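# Transfer the deep-well block from nest N1 to N2

## Task

Carry the 96-well deep-well block out of plate nest N1 and set it into plate nest N2 so that it lies flat within N2's locators, with well A1 (the block's cut-off corner) at the N2 corner labelled A1. Releasing it a few millimetres above the nest is acceptable, but a much higher drop at N2 is a failure. The block must stay correctly placed without the robot holding it, and at the end the gripper must be open and the arm moved away.

## Robot and tools

Robot. Two five-axis arms, left_arm and right_arm, each ending in a two-finger gripper. A hand can tilt toward or away from its own arm's base but never sideways, so the fingers always point within the vertical plane through the waist axis and the hand. The pads open to at most 84 mm. Grip the block across its width, on its body above the base flange; forcing a pad down onto the flange can jam it there for good. Seen from the arms' side, N1 is the left nest. The idle arm may be parked out of the way.

Frame. All printed poses share one scene frame: origin on the table top midway between the arms, +z up, +x out over the table, left_arm on the +y side. Positions are in metres, orientation as a wxyz quaternion. The printed hand position can be off, more so at long reach. It marks the point between the pads when closed, about 2 cm behind the fingertips; closing pushes the tips roughly 10 mm further along the gripper's +z (finger direction). Fingers open and close along the gripper's y axis.

Joint order (used in every row and every per-joint list): wrist roll, elbow, waist, wrist pitch, shoulder. Stated ranges in rad: wrist roll -6.283..6.283, elbow -3.927..0.192, waist -6.283..6.283 (angle grows counterclockwise seen from above), wrist pitch -1.693..3.142, shoulder -2.059..2.094. True ends may differ by up to 0.010 rad.

The row. Every motion argument is one flat list of 12 numbers, each in [-1, 1], covering both arms even if one is idle: left_arm's five joint values in the order above plus its opening, then right_arm's five plus its opening. Joint values are offsets, not poses: 1.0 equals 2.036 rad. Opening is absolute: +1 fully open, -1 closed.

execute_actions(actions): a list of actions run in sequence. Each action is a table of up to 15 rows, one row per 1/30 s control step; if shorter, its last row is held for the remaining steps of the action's 15. Joint offsets in every row are measured from the joint angles at the start of that action (not from the previous row); for a call's first action that means the last angles reported. An action that would drive a joint more than 0.010 rad beyond its range is rejected for both arms; if the first action fails this, or any action is malformed, the whole call does nothing. A joint pushed past its real end is stopped there and the result may say "joint sent to its limit" (absence of that line proves nothing). An empty list simply returns the current state and images.

move(target, speed, blocking): target is one 12-number row whose offsets are taken from the Joint positions in the latest result showing them. All joints follow synchronized paths, so hands trace curves; nothing avoids obstacles or the other arm. speed (0.01 to 2 rad/s, default 0.5) caps the joint with the longest travel. Paths take 0.5 to 10 s; longer ones are cut at 10 s. Finger openings are sent at the start. The result adds a "move:" line: ending (done, off_target, moving, held, fault...), limits=held or limits=none, and each arm's joint farthest from target. With blocking=false the result comes after 0.5 s; until the move's end is reported, use wait or stop before other motion commands.

wait(seconds): 0 to 10; arms keep their last command and a running move continues. stop(): brakes the running move (needs room; fingers keep going). zoom_image(camera, region): region [x0, y0, x1, y1] in pixels, at most 504 by 504, from one of cam_head_left, cam_head_right, cam_high, cam_low, cam_left_wrist, cam_right_wrist (all 672x504). finished_scene(scene): pass the current scene's number once the block rests in N2 and the hand is clear; it cannot be undone and reports success.

Reading results. The state line gives each gripper's pose and linear/angular velocity. Joint positions and Joint velocities list each arm's joints in the order above, then pad gap in metres (0.084 fully open). Joint targets shows where joints are currently being driven. grip_measured is the measured opening on the command scale. Step readings list joint angles at some steps; HELD plus an arm label means part of that arm's row was held back. "joint command not followed" means the clearance check altered that arm's joint targets. MOTOR HOT warns at 65 °C; OVER-TEMPERATURE FAULT means brakes were set at 80 °C until cooling.

Motion limits. Joint targets move at most 3.14 rad/s, ramp up over 0.16 s, stay within 0.623 rad of the measured angle per step, and are scaled back if they would shift the hand more than 70 mm per step. Big offsets may need several actions; unfinished motion may not complete by waiting, so command the remainder.

Gripping. To hold, keep commanding an opening clearly below grip_measured; lower means tighter, up to about 24 N per pad for parts up to about 6 cm wide. Slamming shut can press harder or bounce open.

Avoid. Knocking or placing anything off the table; collisions or hard pushing between arms; fast contacts and targets set deep past contact (both press harder); torque faults (load limits in N m: waist 44, shoulder 44, elbow 26.4, wrist pitch 17.6, wrist roll 17.6, including held weight), which stop the arm, back it off and hold it for 10 s; drops, slips and long falls; letting motors overheat by holding loads for long. Loose objects may be nudged briefly by outside pushes. The simulation keeps running while you compose replies, holding the last command.

Each tool is called after "Call:" as a command line: name --argument value for each argument, lists and objects as JSON in quotes; but a table of rows of numbers goes row by row, as --pt "numbers of a row", without its own name.

## Session

Call:
execute_actions --actions '[]'

Scene clock: 0.00 s.
left_arm: end_effector_position=(+0.5733, +0.2705, +0.2289) grip_measured=+1.00 end_effector_quat_wxyz=(-0.300, +0.627, -0.318, +0.645) end_effector_velocity=(+0.000, -0.000, -0.001) end_effector_angular_velocity=(+0.000, +0.001, -0.000) | right_arm: end_effector_position=(+0.2113, -0.1024, +0.2151) grip_measured=+1.00 end_effector_quat_wxyz=(-0.343, +0.076, +0.788, -0.505) end_effector_velocity=(-0.000, +0.000, -0.000) end_effector_angular_velocity=(-0.000, -0.000, +0.000)
Joint names: [wrist roll, elbow, waist, wrist pitch, shoulder]
Joint positions: left_arm=[ 0.904 -0.818  0.067 -1.375  0.611  0.084] | right_arm=[-2.071 -1.416  0.71   2.247  0.482  0.084]
Joint velocities: left_arm=[ 0.    -0.    -0.     0.     0.001 -0.   ] | right_arm=[ 0.  0.  0. -0.  0.  0.]
Joint targets: left_arm=[0.904 -0.818 0.067 -1.375 0.611] | right_arm=[-2.071 -1.416 0.710 2.247 0.482]

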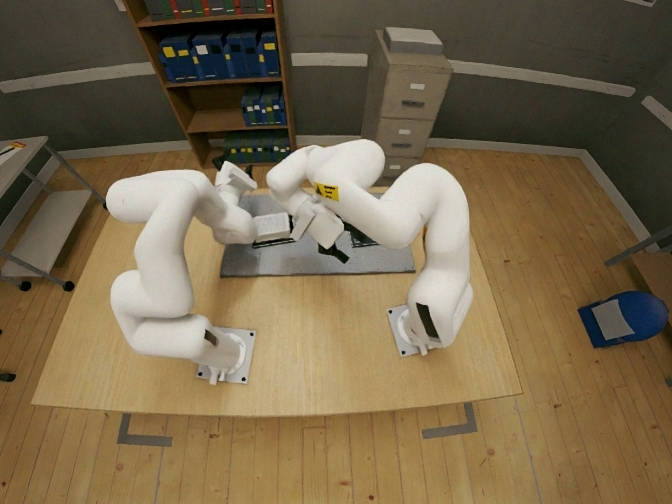

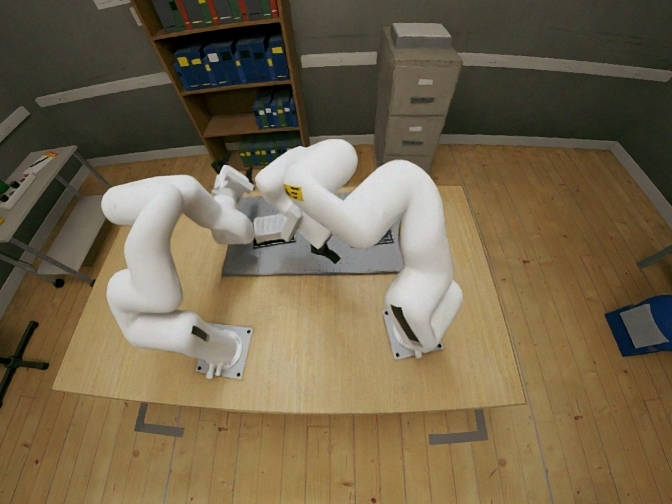

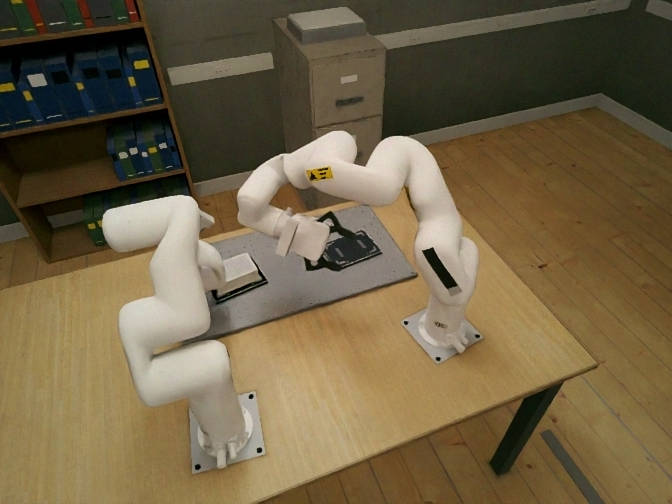

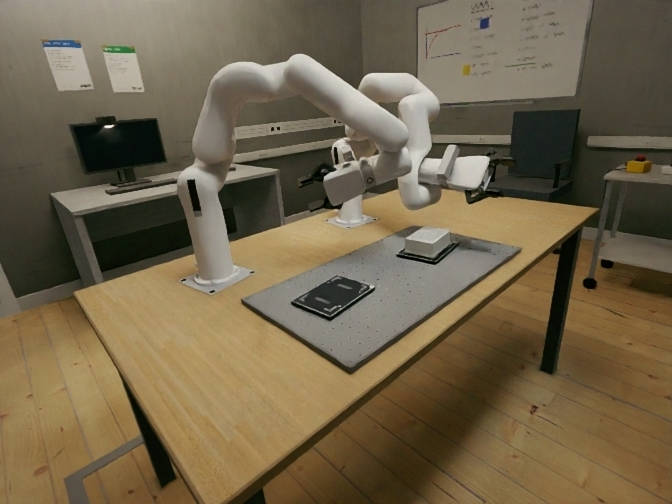

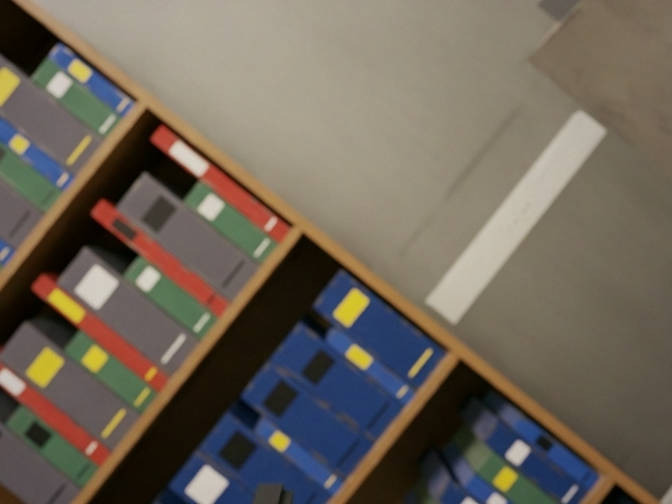

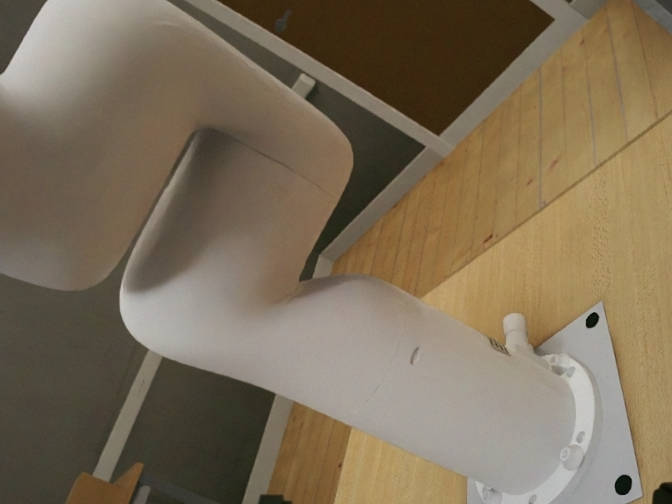

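Call:
zoom_image --camera "cam_low" --region '[230, 210, 530, 380]'

Call:
zoom_image --camera "cam_high" --region '[190, 200, 430, 340]'

Region (230, 210, 530, 380) of cam_low's 672x504 image, scaled by 1.680, with more detail than that image has; it fills the top 286 rows of this view, and the rest is white.

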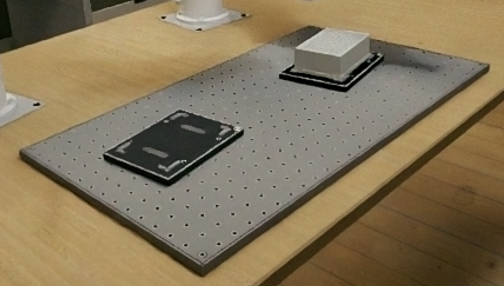

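Region (190, 200, 430, 340) of cam_high's 672x504 image, scaled by 2.100, with more detail than that image has; it fills the top 294 rows of this view, and the rest is white.

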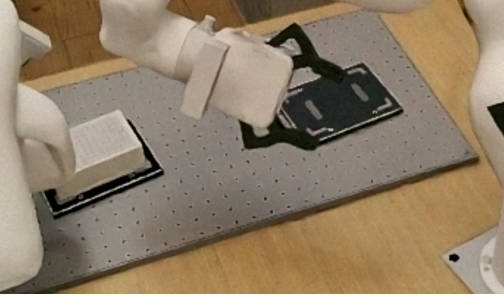

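Call:
zoom_image --camera "cam_low" --region '[280, 265, 390, 330]'

Call:
zoom_image --camera "cam_low" --region '[385, 218, 475, 272]'

Region (280, 265, 390, 330) of cam_low's 672x504 image, scaled by 4.582, with more detail than that image has; it fills the top 298 rows of this view, and the rest is white.

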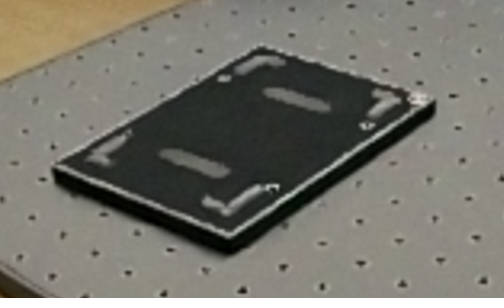

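Region (385, 218, 475, 272) of cam_low's 672x504 image, scaled by 5.600, with more detail than that image has; it fills the top 302 rows of this view, and the rest is white.

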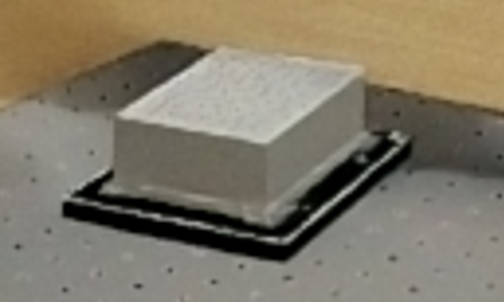

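Call:
move --target '[0, 0.2053, 0.6547, 0.6753, -0.3983, 1, 0.3168, 0.3073, -0.3600, -0.6336, -0.3186, 1]' --speed 0.8

Scene clock: 50.80 s.
left_arm: end_effector_position=(+0.0929, +0.7319, +0.1529) grip_measured=+1.00 end_effector_quat_wxyz=(-0.264, +0.937, +0.187, +0.134) end_effector_velocity=(-0.002, -0.000, -0.001) end_effector_angular_velocity=(-0.004, +0.000, +0.004) | right_arm: end_effector_position=(+0.4364, -0.2562, +0.1706) grip_measured=+1.00 end_effector_quat_wxyz=(-0.000, +0.706, +0.708, -0.000) end_effector_velocity=(+0.001, -0.001, +0.001) end_effector_angular_velocity=(+0.000, -0.003, -0.003)
Joint names: [wrist roll, elbow, waist, wrist pitch, shoulder]
Joint positions: left_arm=[ 0.904 -0.4    1.399 -0.001 -0.199  0.084] | right_arm=[-1.426 -0.79  -0.023  0.957 -0.166  0.084]
Joint velocities: left_arm=[-0.002  0.001  0.003  0.003 -0.001  0.   ] | right_arm=[ 0.    -0.    -0.003 -0.002 -0.002  0.   ]
Joint targets: left_arm=[0.904 -0.400 1.400 -0.001 -0.200] | right_arm=[-1.426 -0.790 -0.023 0.957 -0.166]
move: done; limits=none; left_arm: farthest joint: the waist, 0.001 radians from its target (1.333 radians at the start); right_arm: farthest joint: the shoulder, 0.001 radians from its target (0.649 radians at the start)
camera_calibration (this result's frames):
cam_left_wrist: T_world_to_cam=[[0.415469, -0.786996, -0.456095, 0.639221], [-0.901156, -0.287934, -0.324055, 0.406015], [0.123705, 0.545648, -0.828834, -0.150325], [0, 0, 0, 1]] pos_world=[0.118903, 0.701994, 0.298523]
cam_right_wrist: T_world_to_cam=[[0.999971, 0.00236513, 0.00726508, -0.407727], [0.00238753, -0.999992, -0.00307617, -0.185244], [0.00725775, 0.00309343, -0.999969, 0.29496], [0, 0, 0, 1]] pos_world=[0.406016, -0.185191, 0.297343]

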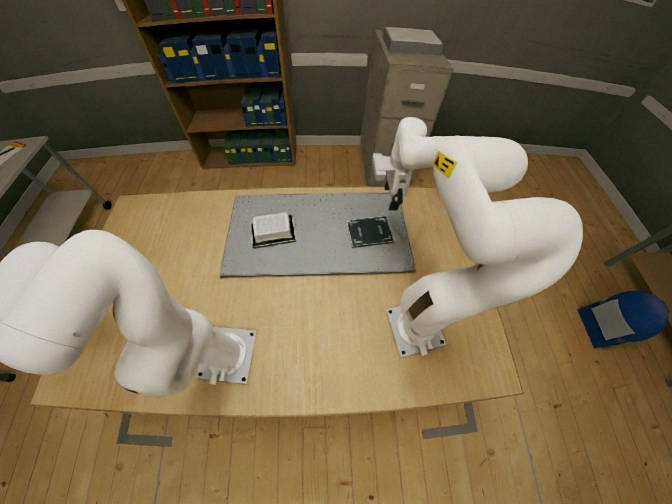

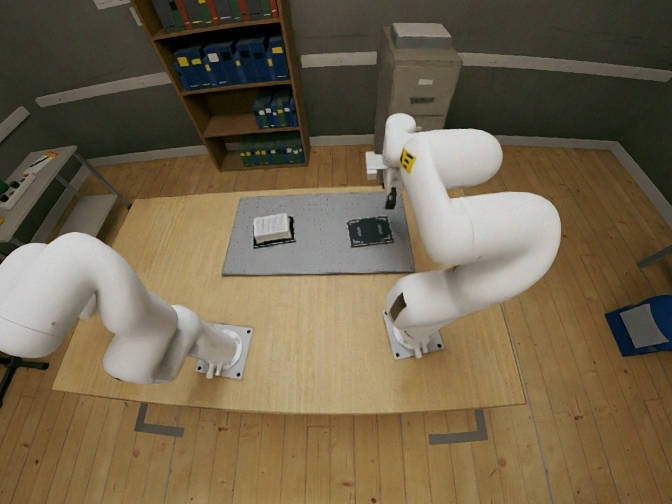

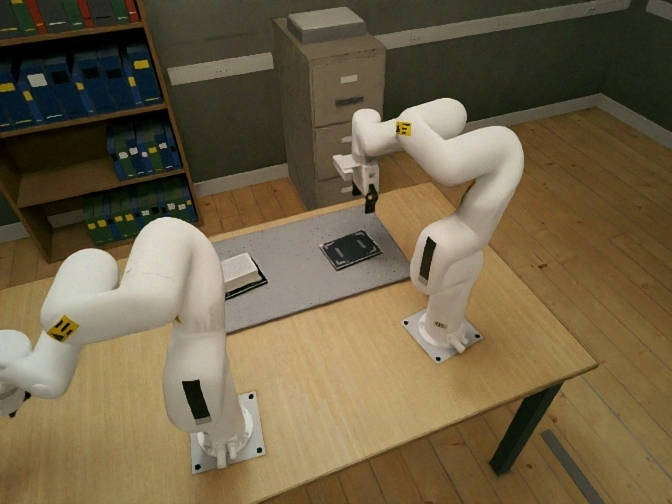

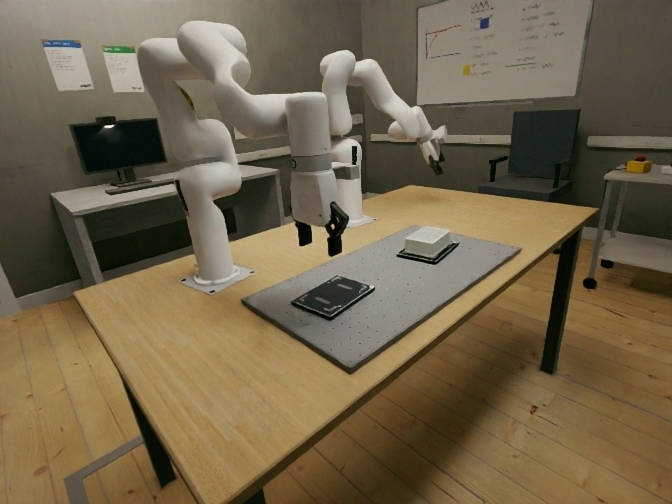

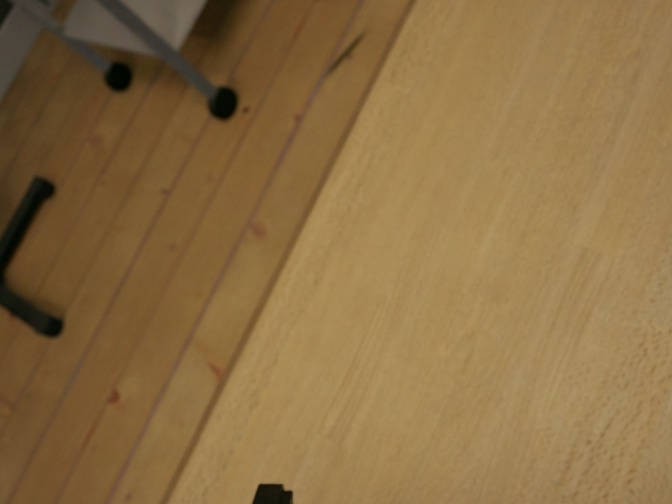

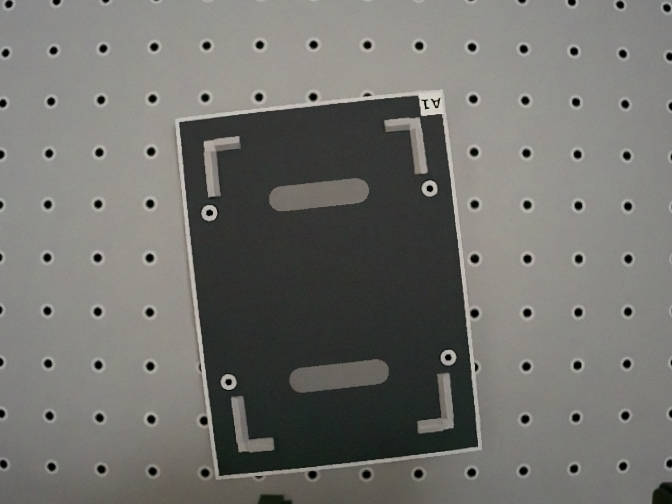

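Call:
zoom_image --camera "cam_right_wrist" --region '[160, 80, 500, 260]'

Call:
zoom_image --camera "cam_right_wrist" --region '[180, 324, 520, 504]'

Call:
zoom_image --camera "cam_head_left" --region '[235, 200, 315, 260]'

Region (160, 80, 500, 260) of cam_right_wrist's 672x504 image, scaled by 1.482, with more detail than that image has; it fills the top 267 rows of this view, and the rest is white.

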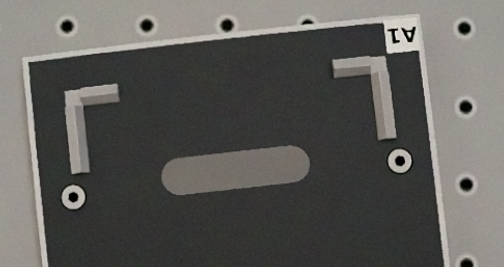

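Region (180, 324, 520, 504) of cam_right_wrist's 672x504 image, scaled by 1.482, with more detail than that image has; it fills the top 267 rows of this view, and the rest is white.

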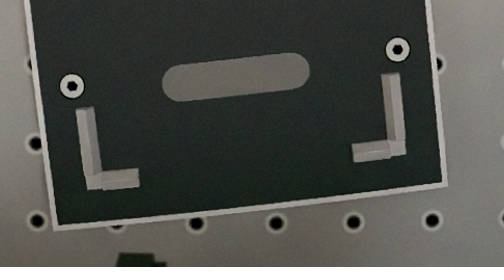

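Region (235, 200, 315, 260) of cam_head_left's 672x504 image, scaled by 6.300, with more detail than that image has; it fills the top 378 rows of this view, and the rest is white.

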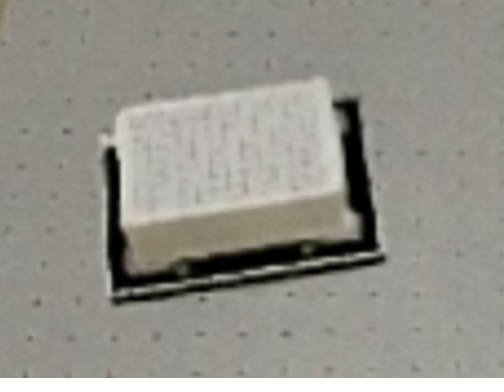

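Call:
move --target '[0, 0, 0, 0, 0, 1, 0.2757, -0.4447, 0.3345, 0.1218, 0.3224, 1]' --speed 0.7

Scene clock: 74.20 s.
left_arm: end_effector_position=(+0.0929, +0.7319, +0.1529) grip_measured=+1.00 end_effector_quat_wxyz=(-0.264, +0.937, +0.187, +0.134) end_effector_velocity=(+0.000, +0.000, +0.000) end_effector_angular_velocity=(+0.001, +0.000, -0.001) | right_arm: end_effector_position=(+0.4440, +0.1294, +0.1912) grip_measured=+1.00 end_effector_quat_wxyz=(+0.000, +0.663, +0.749, -0.000) end_effector_velocity=(-0.002, +0.002, -0.000) end_effector_angular_velocity=(+0.000, -0.000, +0.004)
Joint names: [wrist roll, elbow, waist, wrist pitch, shoulder]
Joint positions: left_arm=[ 0.904 -0.4    1.399 -0.001 -0.199  0.084] | right_arm=[-0.865 -1.695  0.657  1.205  0.49   0.084]
Joint velocities: left_arm=[ 0.    -0.    -0.001 -0.    -0.    -0.   ] | right_arm=[ 0.001 -0.003  0.005  0.     0.002  0.   ]
Joint targets: left_arm=[0.904 -0.400 1.399 -0.001 -0.199] | right_arm=[-0.865 -1.695 0.658 1.205 0.490]
move: done; limits=none; left_arm: farthest joint: the waist, 0.000 radians from its target (0.001 radians at the start); right_arm: farthest joint: the waist, 0.001 radians from its target (0.681 radians at the start)
camera_calibration (this result's frames):
cam_left_wrist: T_world_to_cam=[[0.415469, -0.786996, -0.456095, 0.639221], [-0.901156, -0.287934, -0.324055, 0.406015], [0.123705, 0.545647, -0.828834, -0.150324], [0, 0, 0, 1]] pos_world=[0.118903, 0.701994, 0.298522]
cam_right_wrist: T_world_to_cam=[[0.992578, 0.121318, 0.00836754, -0.428747], [0.121348, -0.992605, -0.00319339, 0.146683], [0.00791824, 0.00418507, -0.99996, 0.31388], [0, 0, 0, 1]] pos_world=[0.40528, 0.1963, 0.317923]

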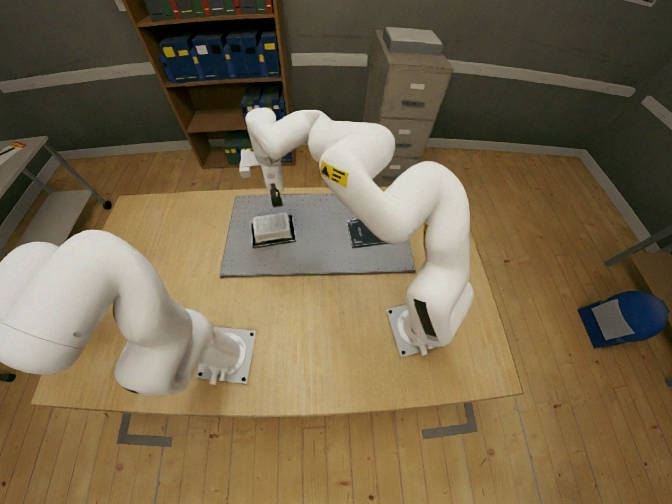

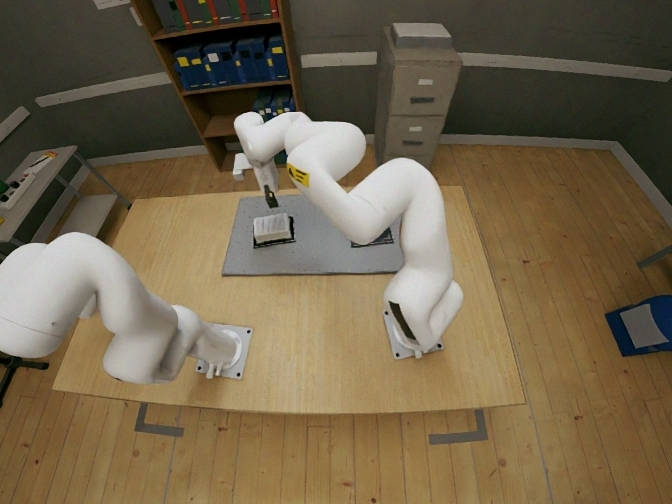

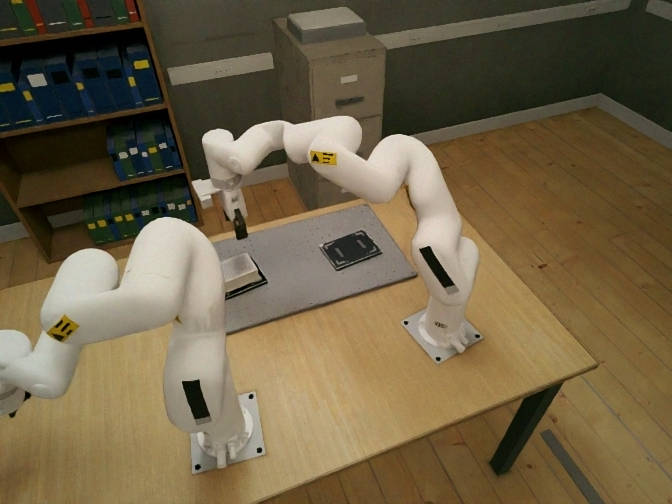

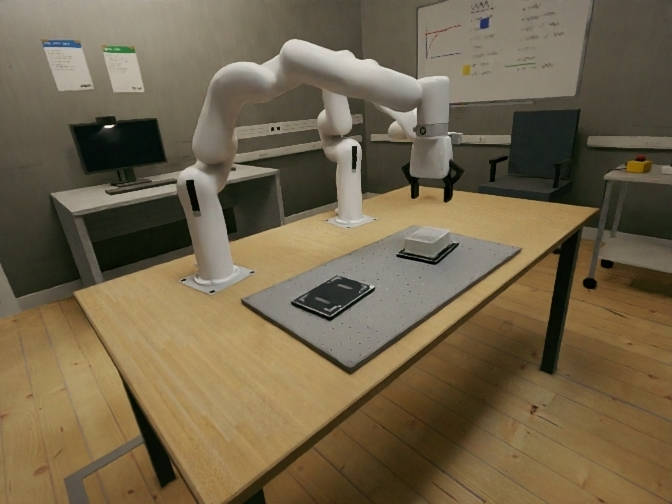

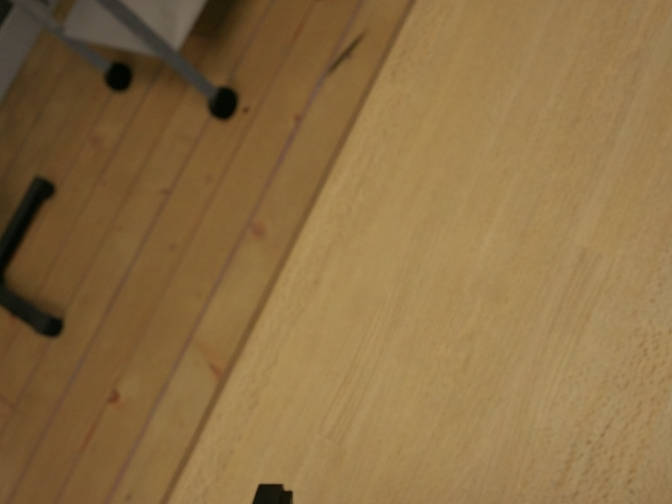

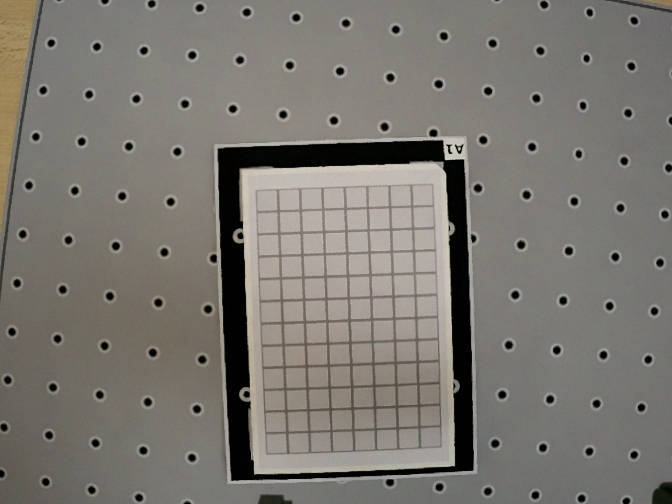

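Call:
zoom_image --camera "cam_right_wrist" --region '[200, 130, 490, 280]'

Call:
zoom_image --camera "cam_right_wrist" --region '[200, 354, 490, 504]'

Region (200, 130, 490, 280) of cam_right_wrist's 672x504 image, scaled by 1.738, with more detail than that image has; it fills the top 261 rows of this view, and the rest is white.

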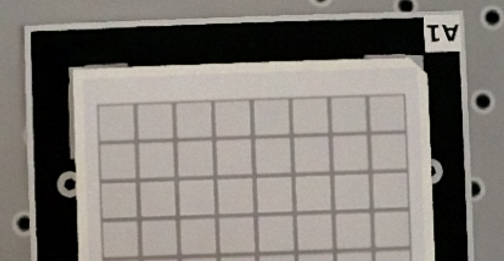

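Region (200, 354, 490, 504) of cam_right_wrist's 672x504 image, scaled by 1.738, with more detail than that image has; it fills the top 261 rows of this view, and the rest is white.

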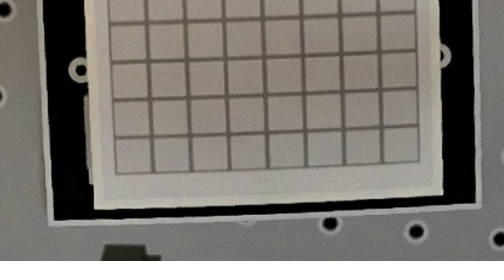

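Call:
move --target '[0, 0, 0, 0, 0, 1, 0.0205, 0.0336, 0.0396, -0.1095, 0.0759, 1]' --speed 0.3

Scene clock: 93.00 s.
left_arm: end_effector_position=(+0.0929, +0.7319, +0.1529) grip_measured=+1.00 end_effector_quat_wxyz=(-0.264, +0.937, +0.187, +0.134) end_effector_velocity=(+0.000, +0.000, +0.000) end_effector_angular_velocity=(+0.001, +0.000, -0.001) | right_arm: end_effector_position=(+0.4150, +0.1711, +0.0855) grip_measured=+1.00 end_effector_quat_wxyz=(-0.000, +0.648, +0.761, +0.000) end_effector_velocity=(-0.002, -0.001, -0.004) end_effector_angular_velocity=(-0.005, +0.004, +0.001)
Joint names: [wrist roll, elbow, waist, wrist pitch, shoulder]
Joint positions: left_arm=[ 0.904 -0.4    1.399 -0.001 -0.199  0.084] | right_arm=[-0.823 -1.627  0.738  0.982  0.644  0.084]
Joint velocities: left_arm=[ 0.001  0.    -0.    -0.    -0.001  0.   ] | right_arm=[ 0.     0.004  0.002 -0.002  0.005 -0.   ]
Joint targets: left_arm=[0.904 -0.400 1.399 -0.001 -0.199] | right_arm=[-0.823 -1.627 0.738 0.982 0.645]
move: done; limits=none; left_arm: farthest joint: the waist, 0.000 radians from its target (0.000 radians at the start); right_arm: farthest joint: the waist, 0.000 radians from its target (0.080 radians at the start)
camera_calibration (this result's frames):
cam_left_wrist: T_world_to_cam=[[0.415469, -0.786996, -0.456095, 0.639221], [-0.901156, -0.287934, -0.324055, 0.406015], [0.123705, 0.545647, -0.828834, -0.150324], [0, 0, 0, 1]] pos_world=[0.118903, 0.701994, 0.298523]
cam_right_wrist: T_world_to_cam=[[0.987139, 0.159622, 0.00877809, -0.408447], [0.159658, -0.987166, -0.00356917, 0.174477], [0.00809571, 0.00492477, -0.999955, 0.207977], [0, 0, 0, 1]] pos_world=[0.373654, 0.236411, 0.212176]

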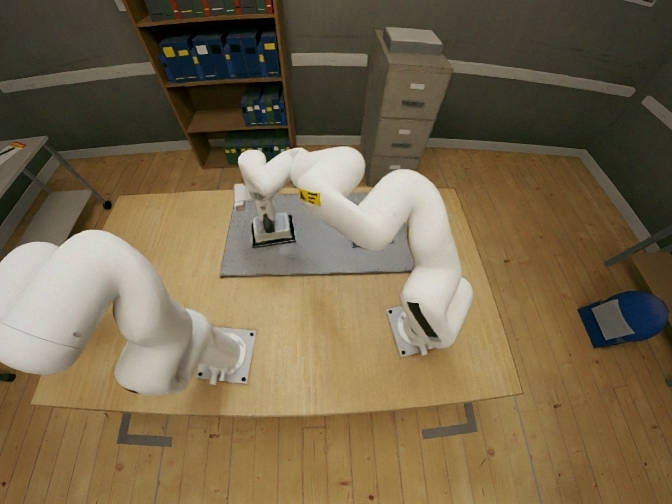

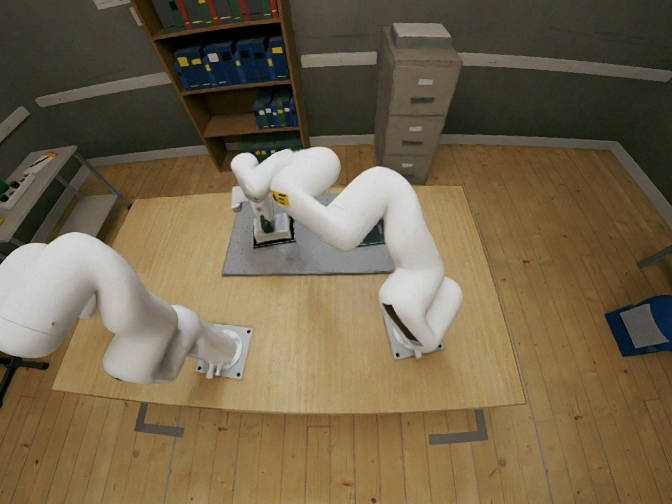

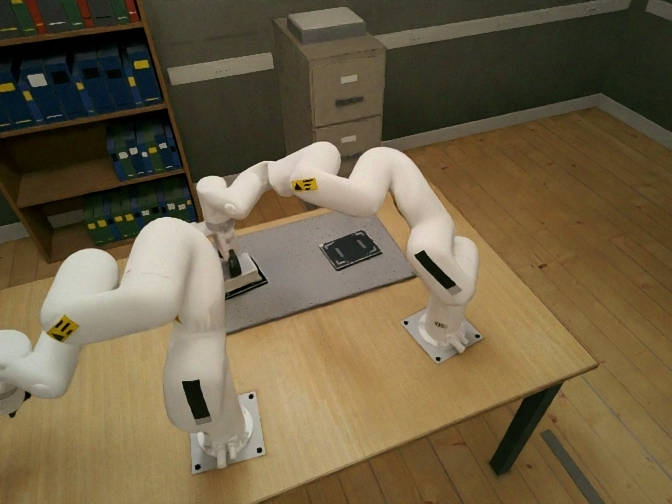

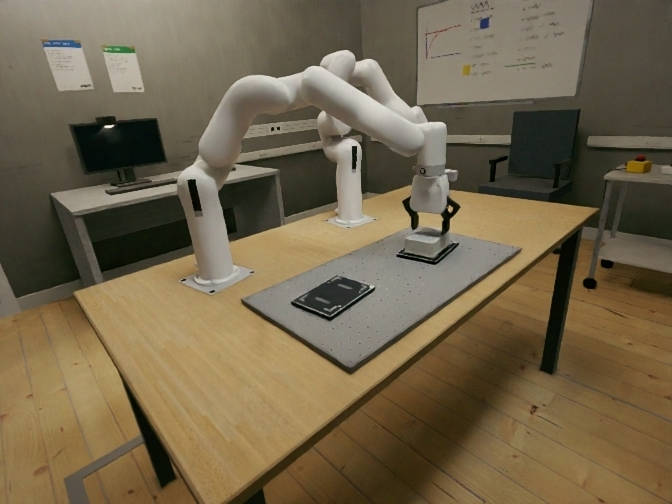

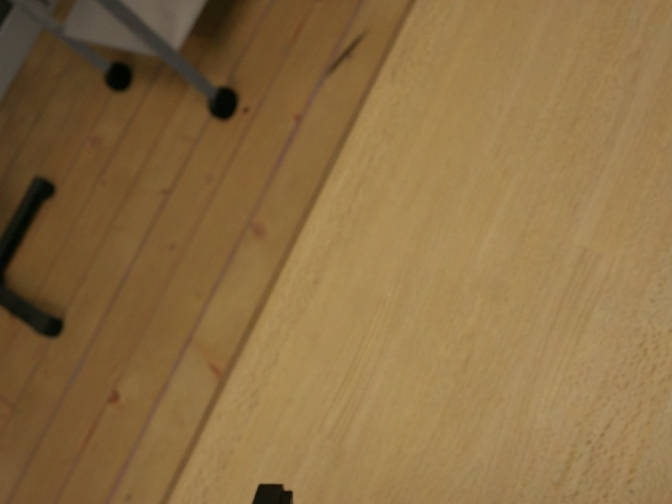

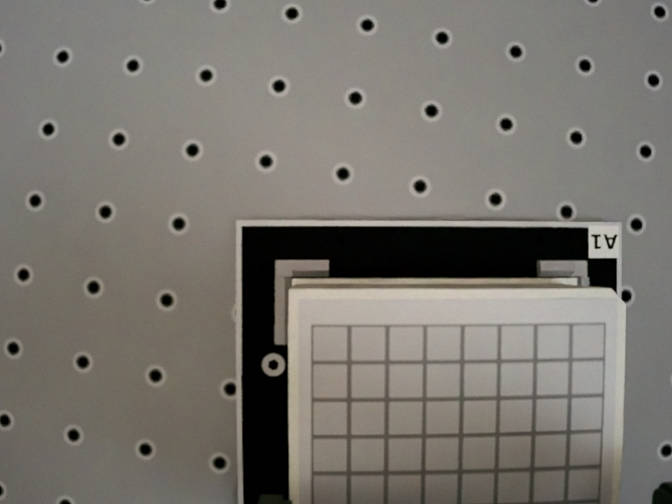

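Call:
zoom_image --camera "cam_right_wrist" --region '[230, 444, 350, 504]'

Call:
zoom_image --camera "cam_right_wrist" --region '[572, 444, 672, 504]'

Call:
zoom_image --camera "cam_low" --region '[385, 180, 475, 270]'

Region (230, 444, 350, 504) of cam_right_wrist's 672x504 image, scaled by 4.200, with more detail than that image has.

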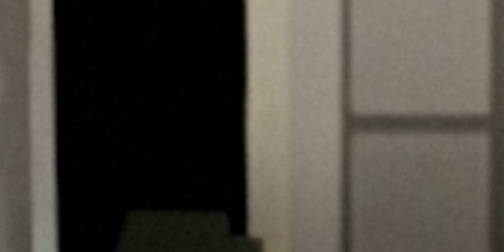

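Region (572, 444, 672, 504) of cam_right_wrist's 672x504 image, scaled by 5.040, with more detail than that image has; it fills the top 302 rows of this view, and the rest is white.

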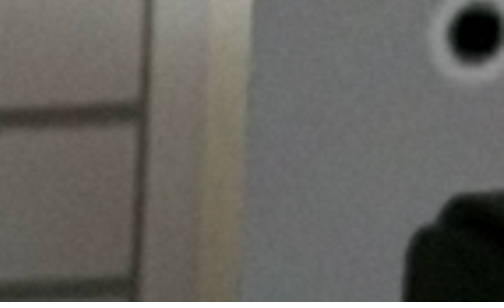

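Region (385, 180, 475, 270) of cam_low's 672x504 image, scaled by 5.600, with more detail than that image has.

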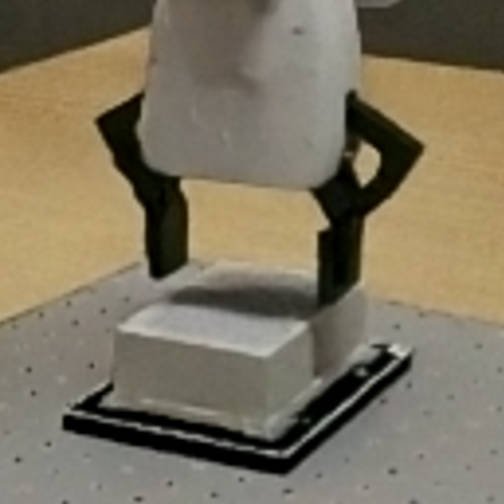

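Call:
zoom_image --camera "cam_right_wrist" --region '[260, 250, 380, 340]'

Call:
zoom_image --camera "cam_right_wrist" --region '[520, 250, 640, 340]'

Region (260, 250, 380, 340) of cam_right_wrist's 672x504 image, scaled by 4.200, with more detail than that image has; it fills the top 378 rows of this view, and the rest is white.

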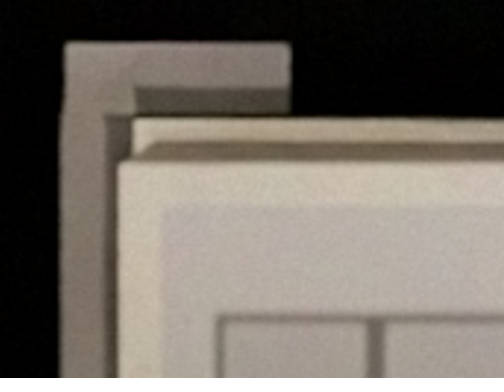

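Region (520, 250, 640, 340) of cam_right_wrist's 672x504 image, scaled by 4.200, with more detail than that image has; it fills the top 378 rows of this view, and the rest is white.

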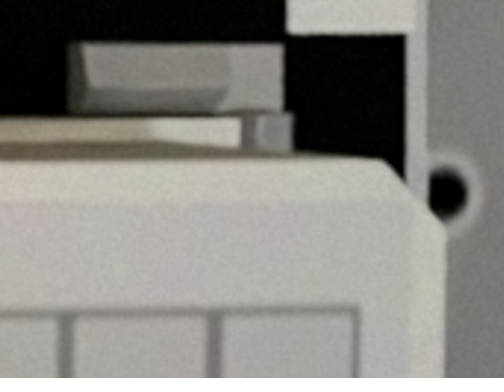

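Call:
move --target '[0, 0, 0, 0, 0, 1, 0.00324, 0.00828, 0.00151, -0.00871, 0.00043, 1]' --speed 0.1

Call:
zoom_image --camera "cam_right_wrist" --region '[230, 444, 350, 504]'

Call:
zoom_image --camera "cam_right_wrist" --region '[572, 444, 672, 504]'

Scene clock: 114.33 s.
left_arm: end_effector_position=(+0.0929, +0.7319, +0.1529) grip_measured=+1.00 end_effector_quat_wxyz=(-0.264, +0.937, +0.187, +0.134) end_effector_velocity=(-0.000, +0.000, +0.000) end_effector_angular_velocity=(+0.000, -0.000, +0.001) | right_arm: end_effector_position=(+0.4123, +0.1706, +0.0796) grip_measured=+1.00 end_effector_quat_wxyz=(-0.000, +0.650, +0.760, +0.000) end_effector_velocity=(-0.000, +0.000, -0.000) end_effector_angular_velocity=(+0.000, -0.000, -0.000)
Joint names: [wrist roll, elbow, waist, wrist pitch, shoulder]
Joint positions: left_arm=[ 0.904 -0.4    1.399 -0.001 -0.199  0.084] | right_arm=[-0.817 -1.61   0.741  0.965  0.645  0.084]
Joint velocities: left_arm=[-0.     0.     0.001  0.001 -0.001  0.   ] | right_arm=[ 0.001  0.002  0.    -0.002 -0.001 -0.   ]
Joint targets: left_arm=[0.904 -0.400 1.399 -0.001 -0.199] | right_arm=[-0.817 -1.610 0.741 0.965 0.645]
move: done; limits=none; left_arm: farthest joint: the waist, 0.000 radians from its target (0.000 radians at the start); right_arm: farthest joint: the wrist pitch, 0.001 radians from its target (0.018 radians at the start)
camera_calibration (this result's frames):
cam_left_wrist: T_world_to_cam=[[0.415469, -0.786996, -0.456095, 0.639221], [-0.901156, -0.287934, -0.324055, 0.406015], [0.123705, 0.545648, -0.828834, -0.150325], [0, 0, 0, 1]] pos_world=[0.118903, 0.701994, 0.298523]
cam_right_wrist: T_world_to_cam=[[0.987691, 0.156167, 0.00886946, -0.405267], [0.156204, -0.987718, -0.00365922, 0.17596], [0.00818907, 0.00499962, -0.999954, 0.202079], [0, 0, 0, 1]] pos_world=[0.371138, 0.236078, 0.206308]

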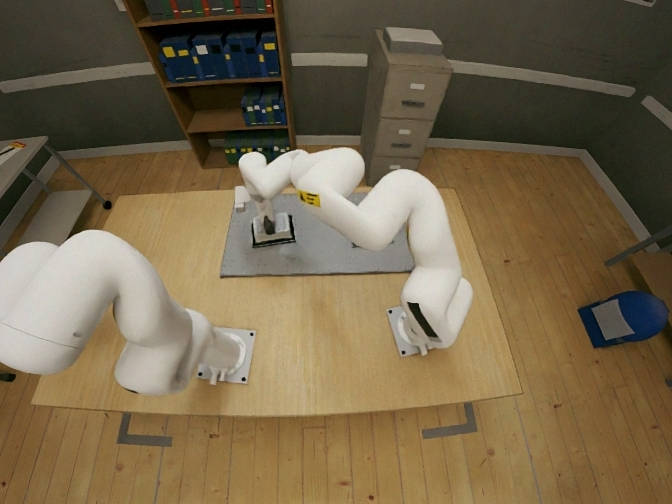

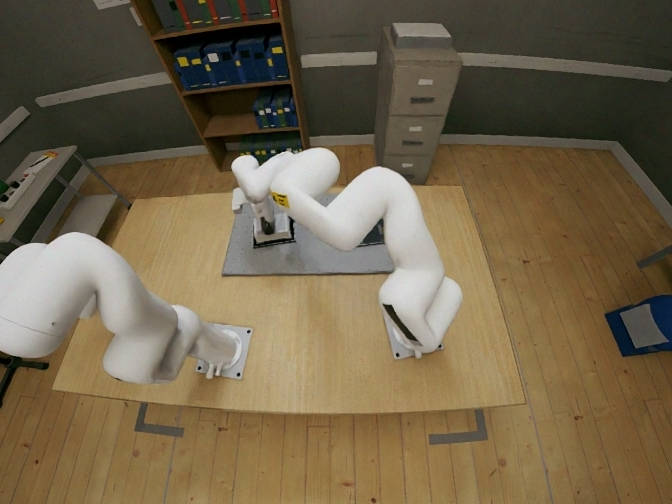

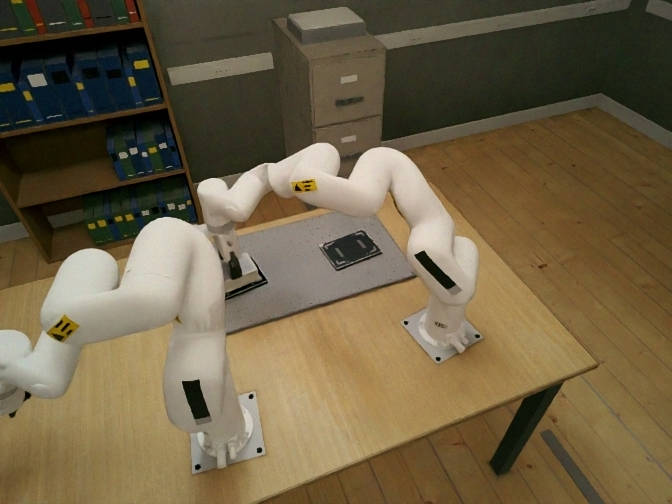

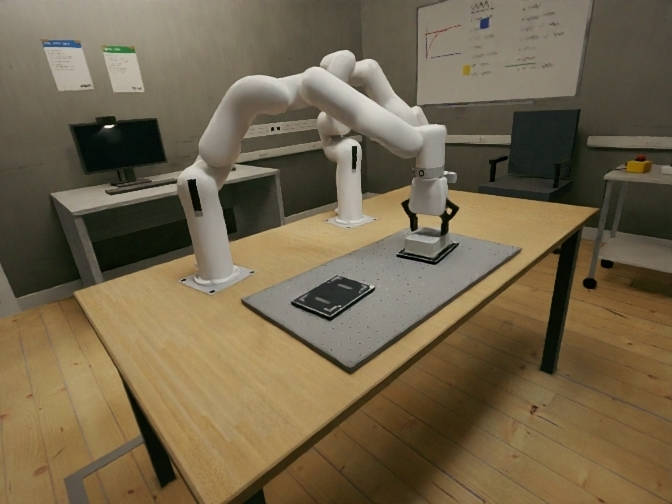

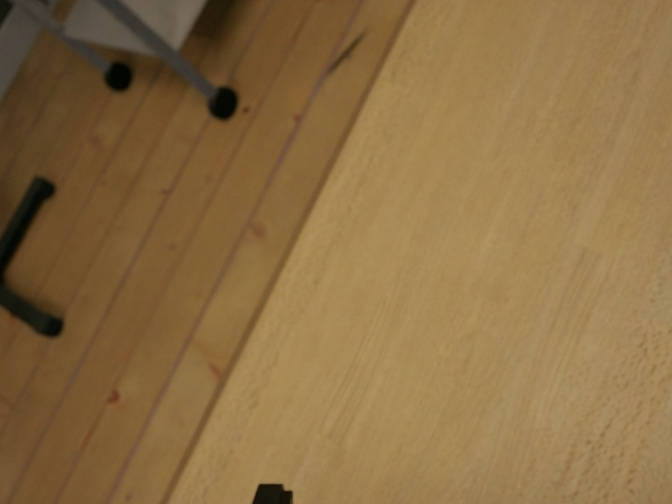

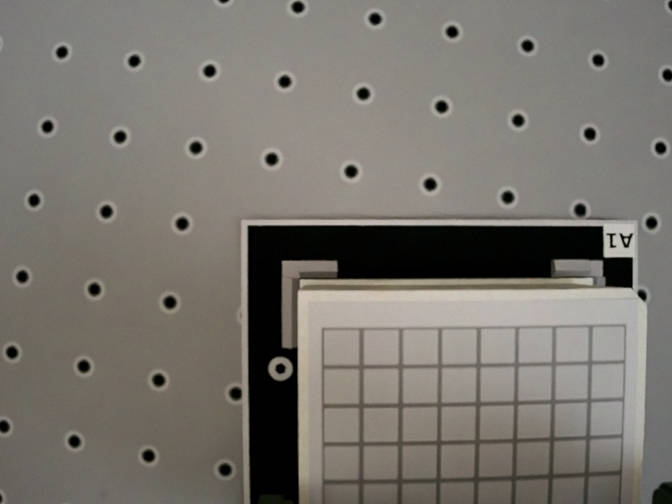

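Region (230, 444, 350, 504) of cam_right_wrist's 672x504 image, scaled by 4.200, with more detail than that image has.

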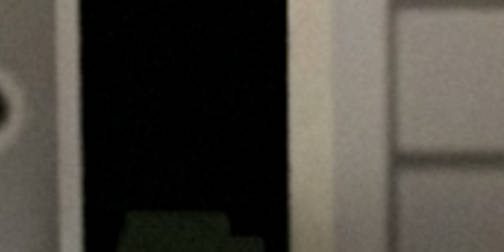

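Region (572, 444, 672, 504) of cam_right_wrist's 672x504 image, scaled by 5.040, with more detail than that image has; it fills the top 302 rows of this view, and the rest is white.

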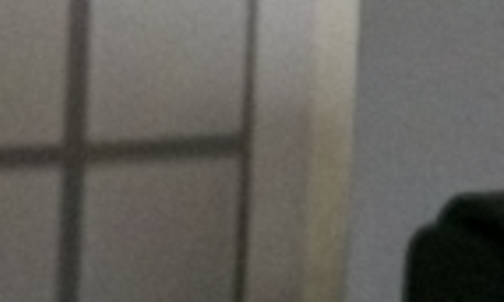

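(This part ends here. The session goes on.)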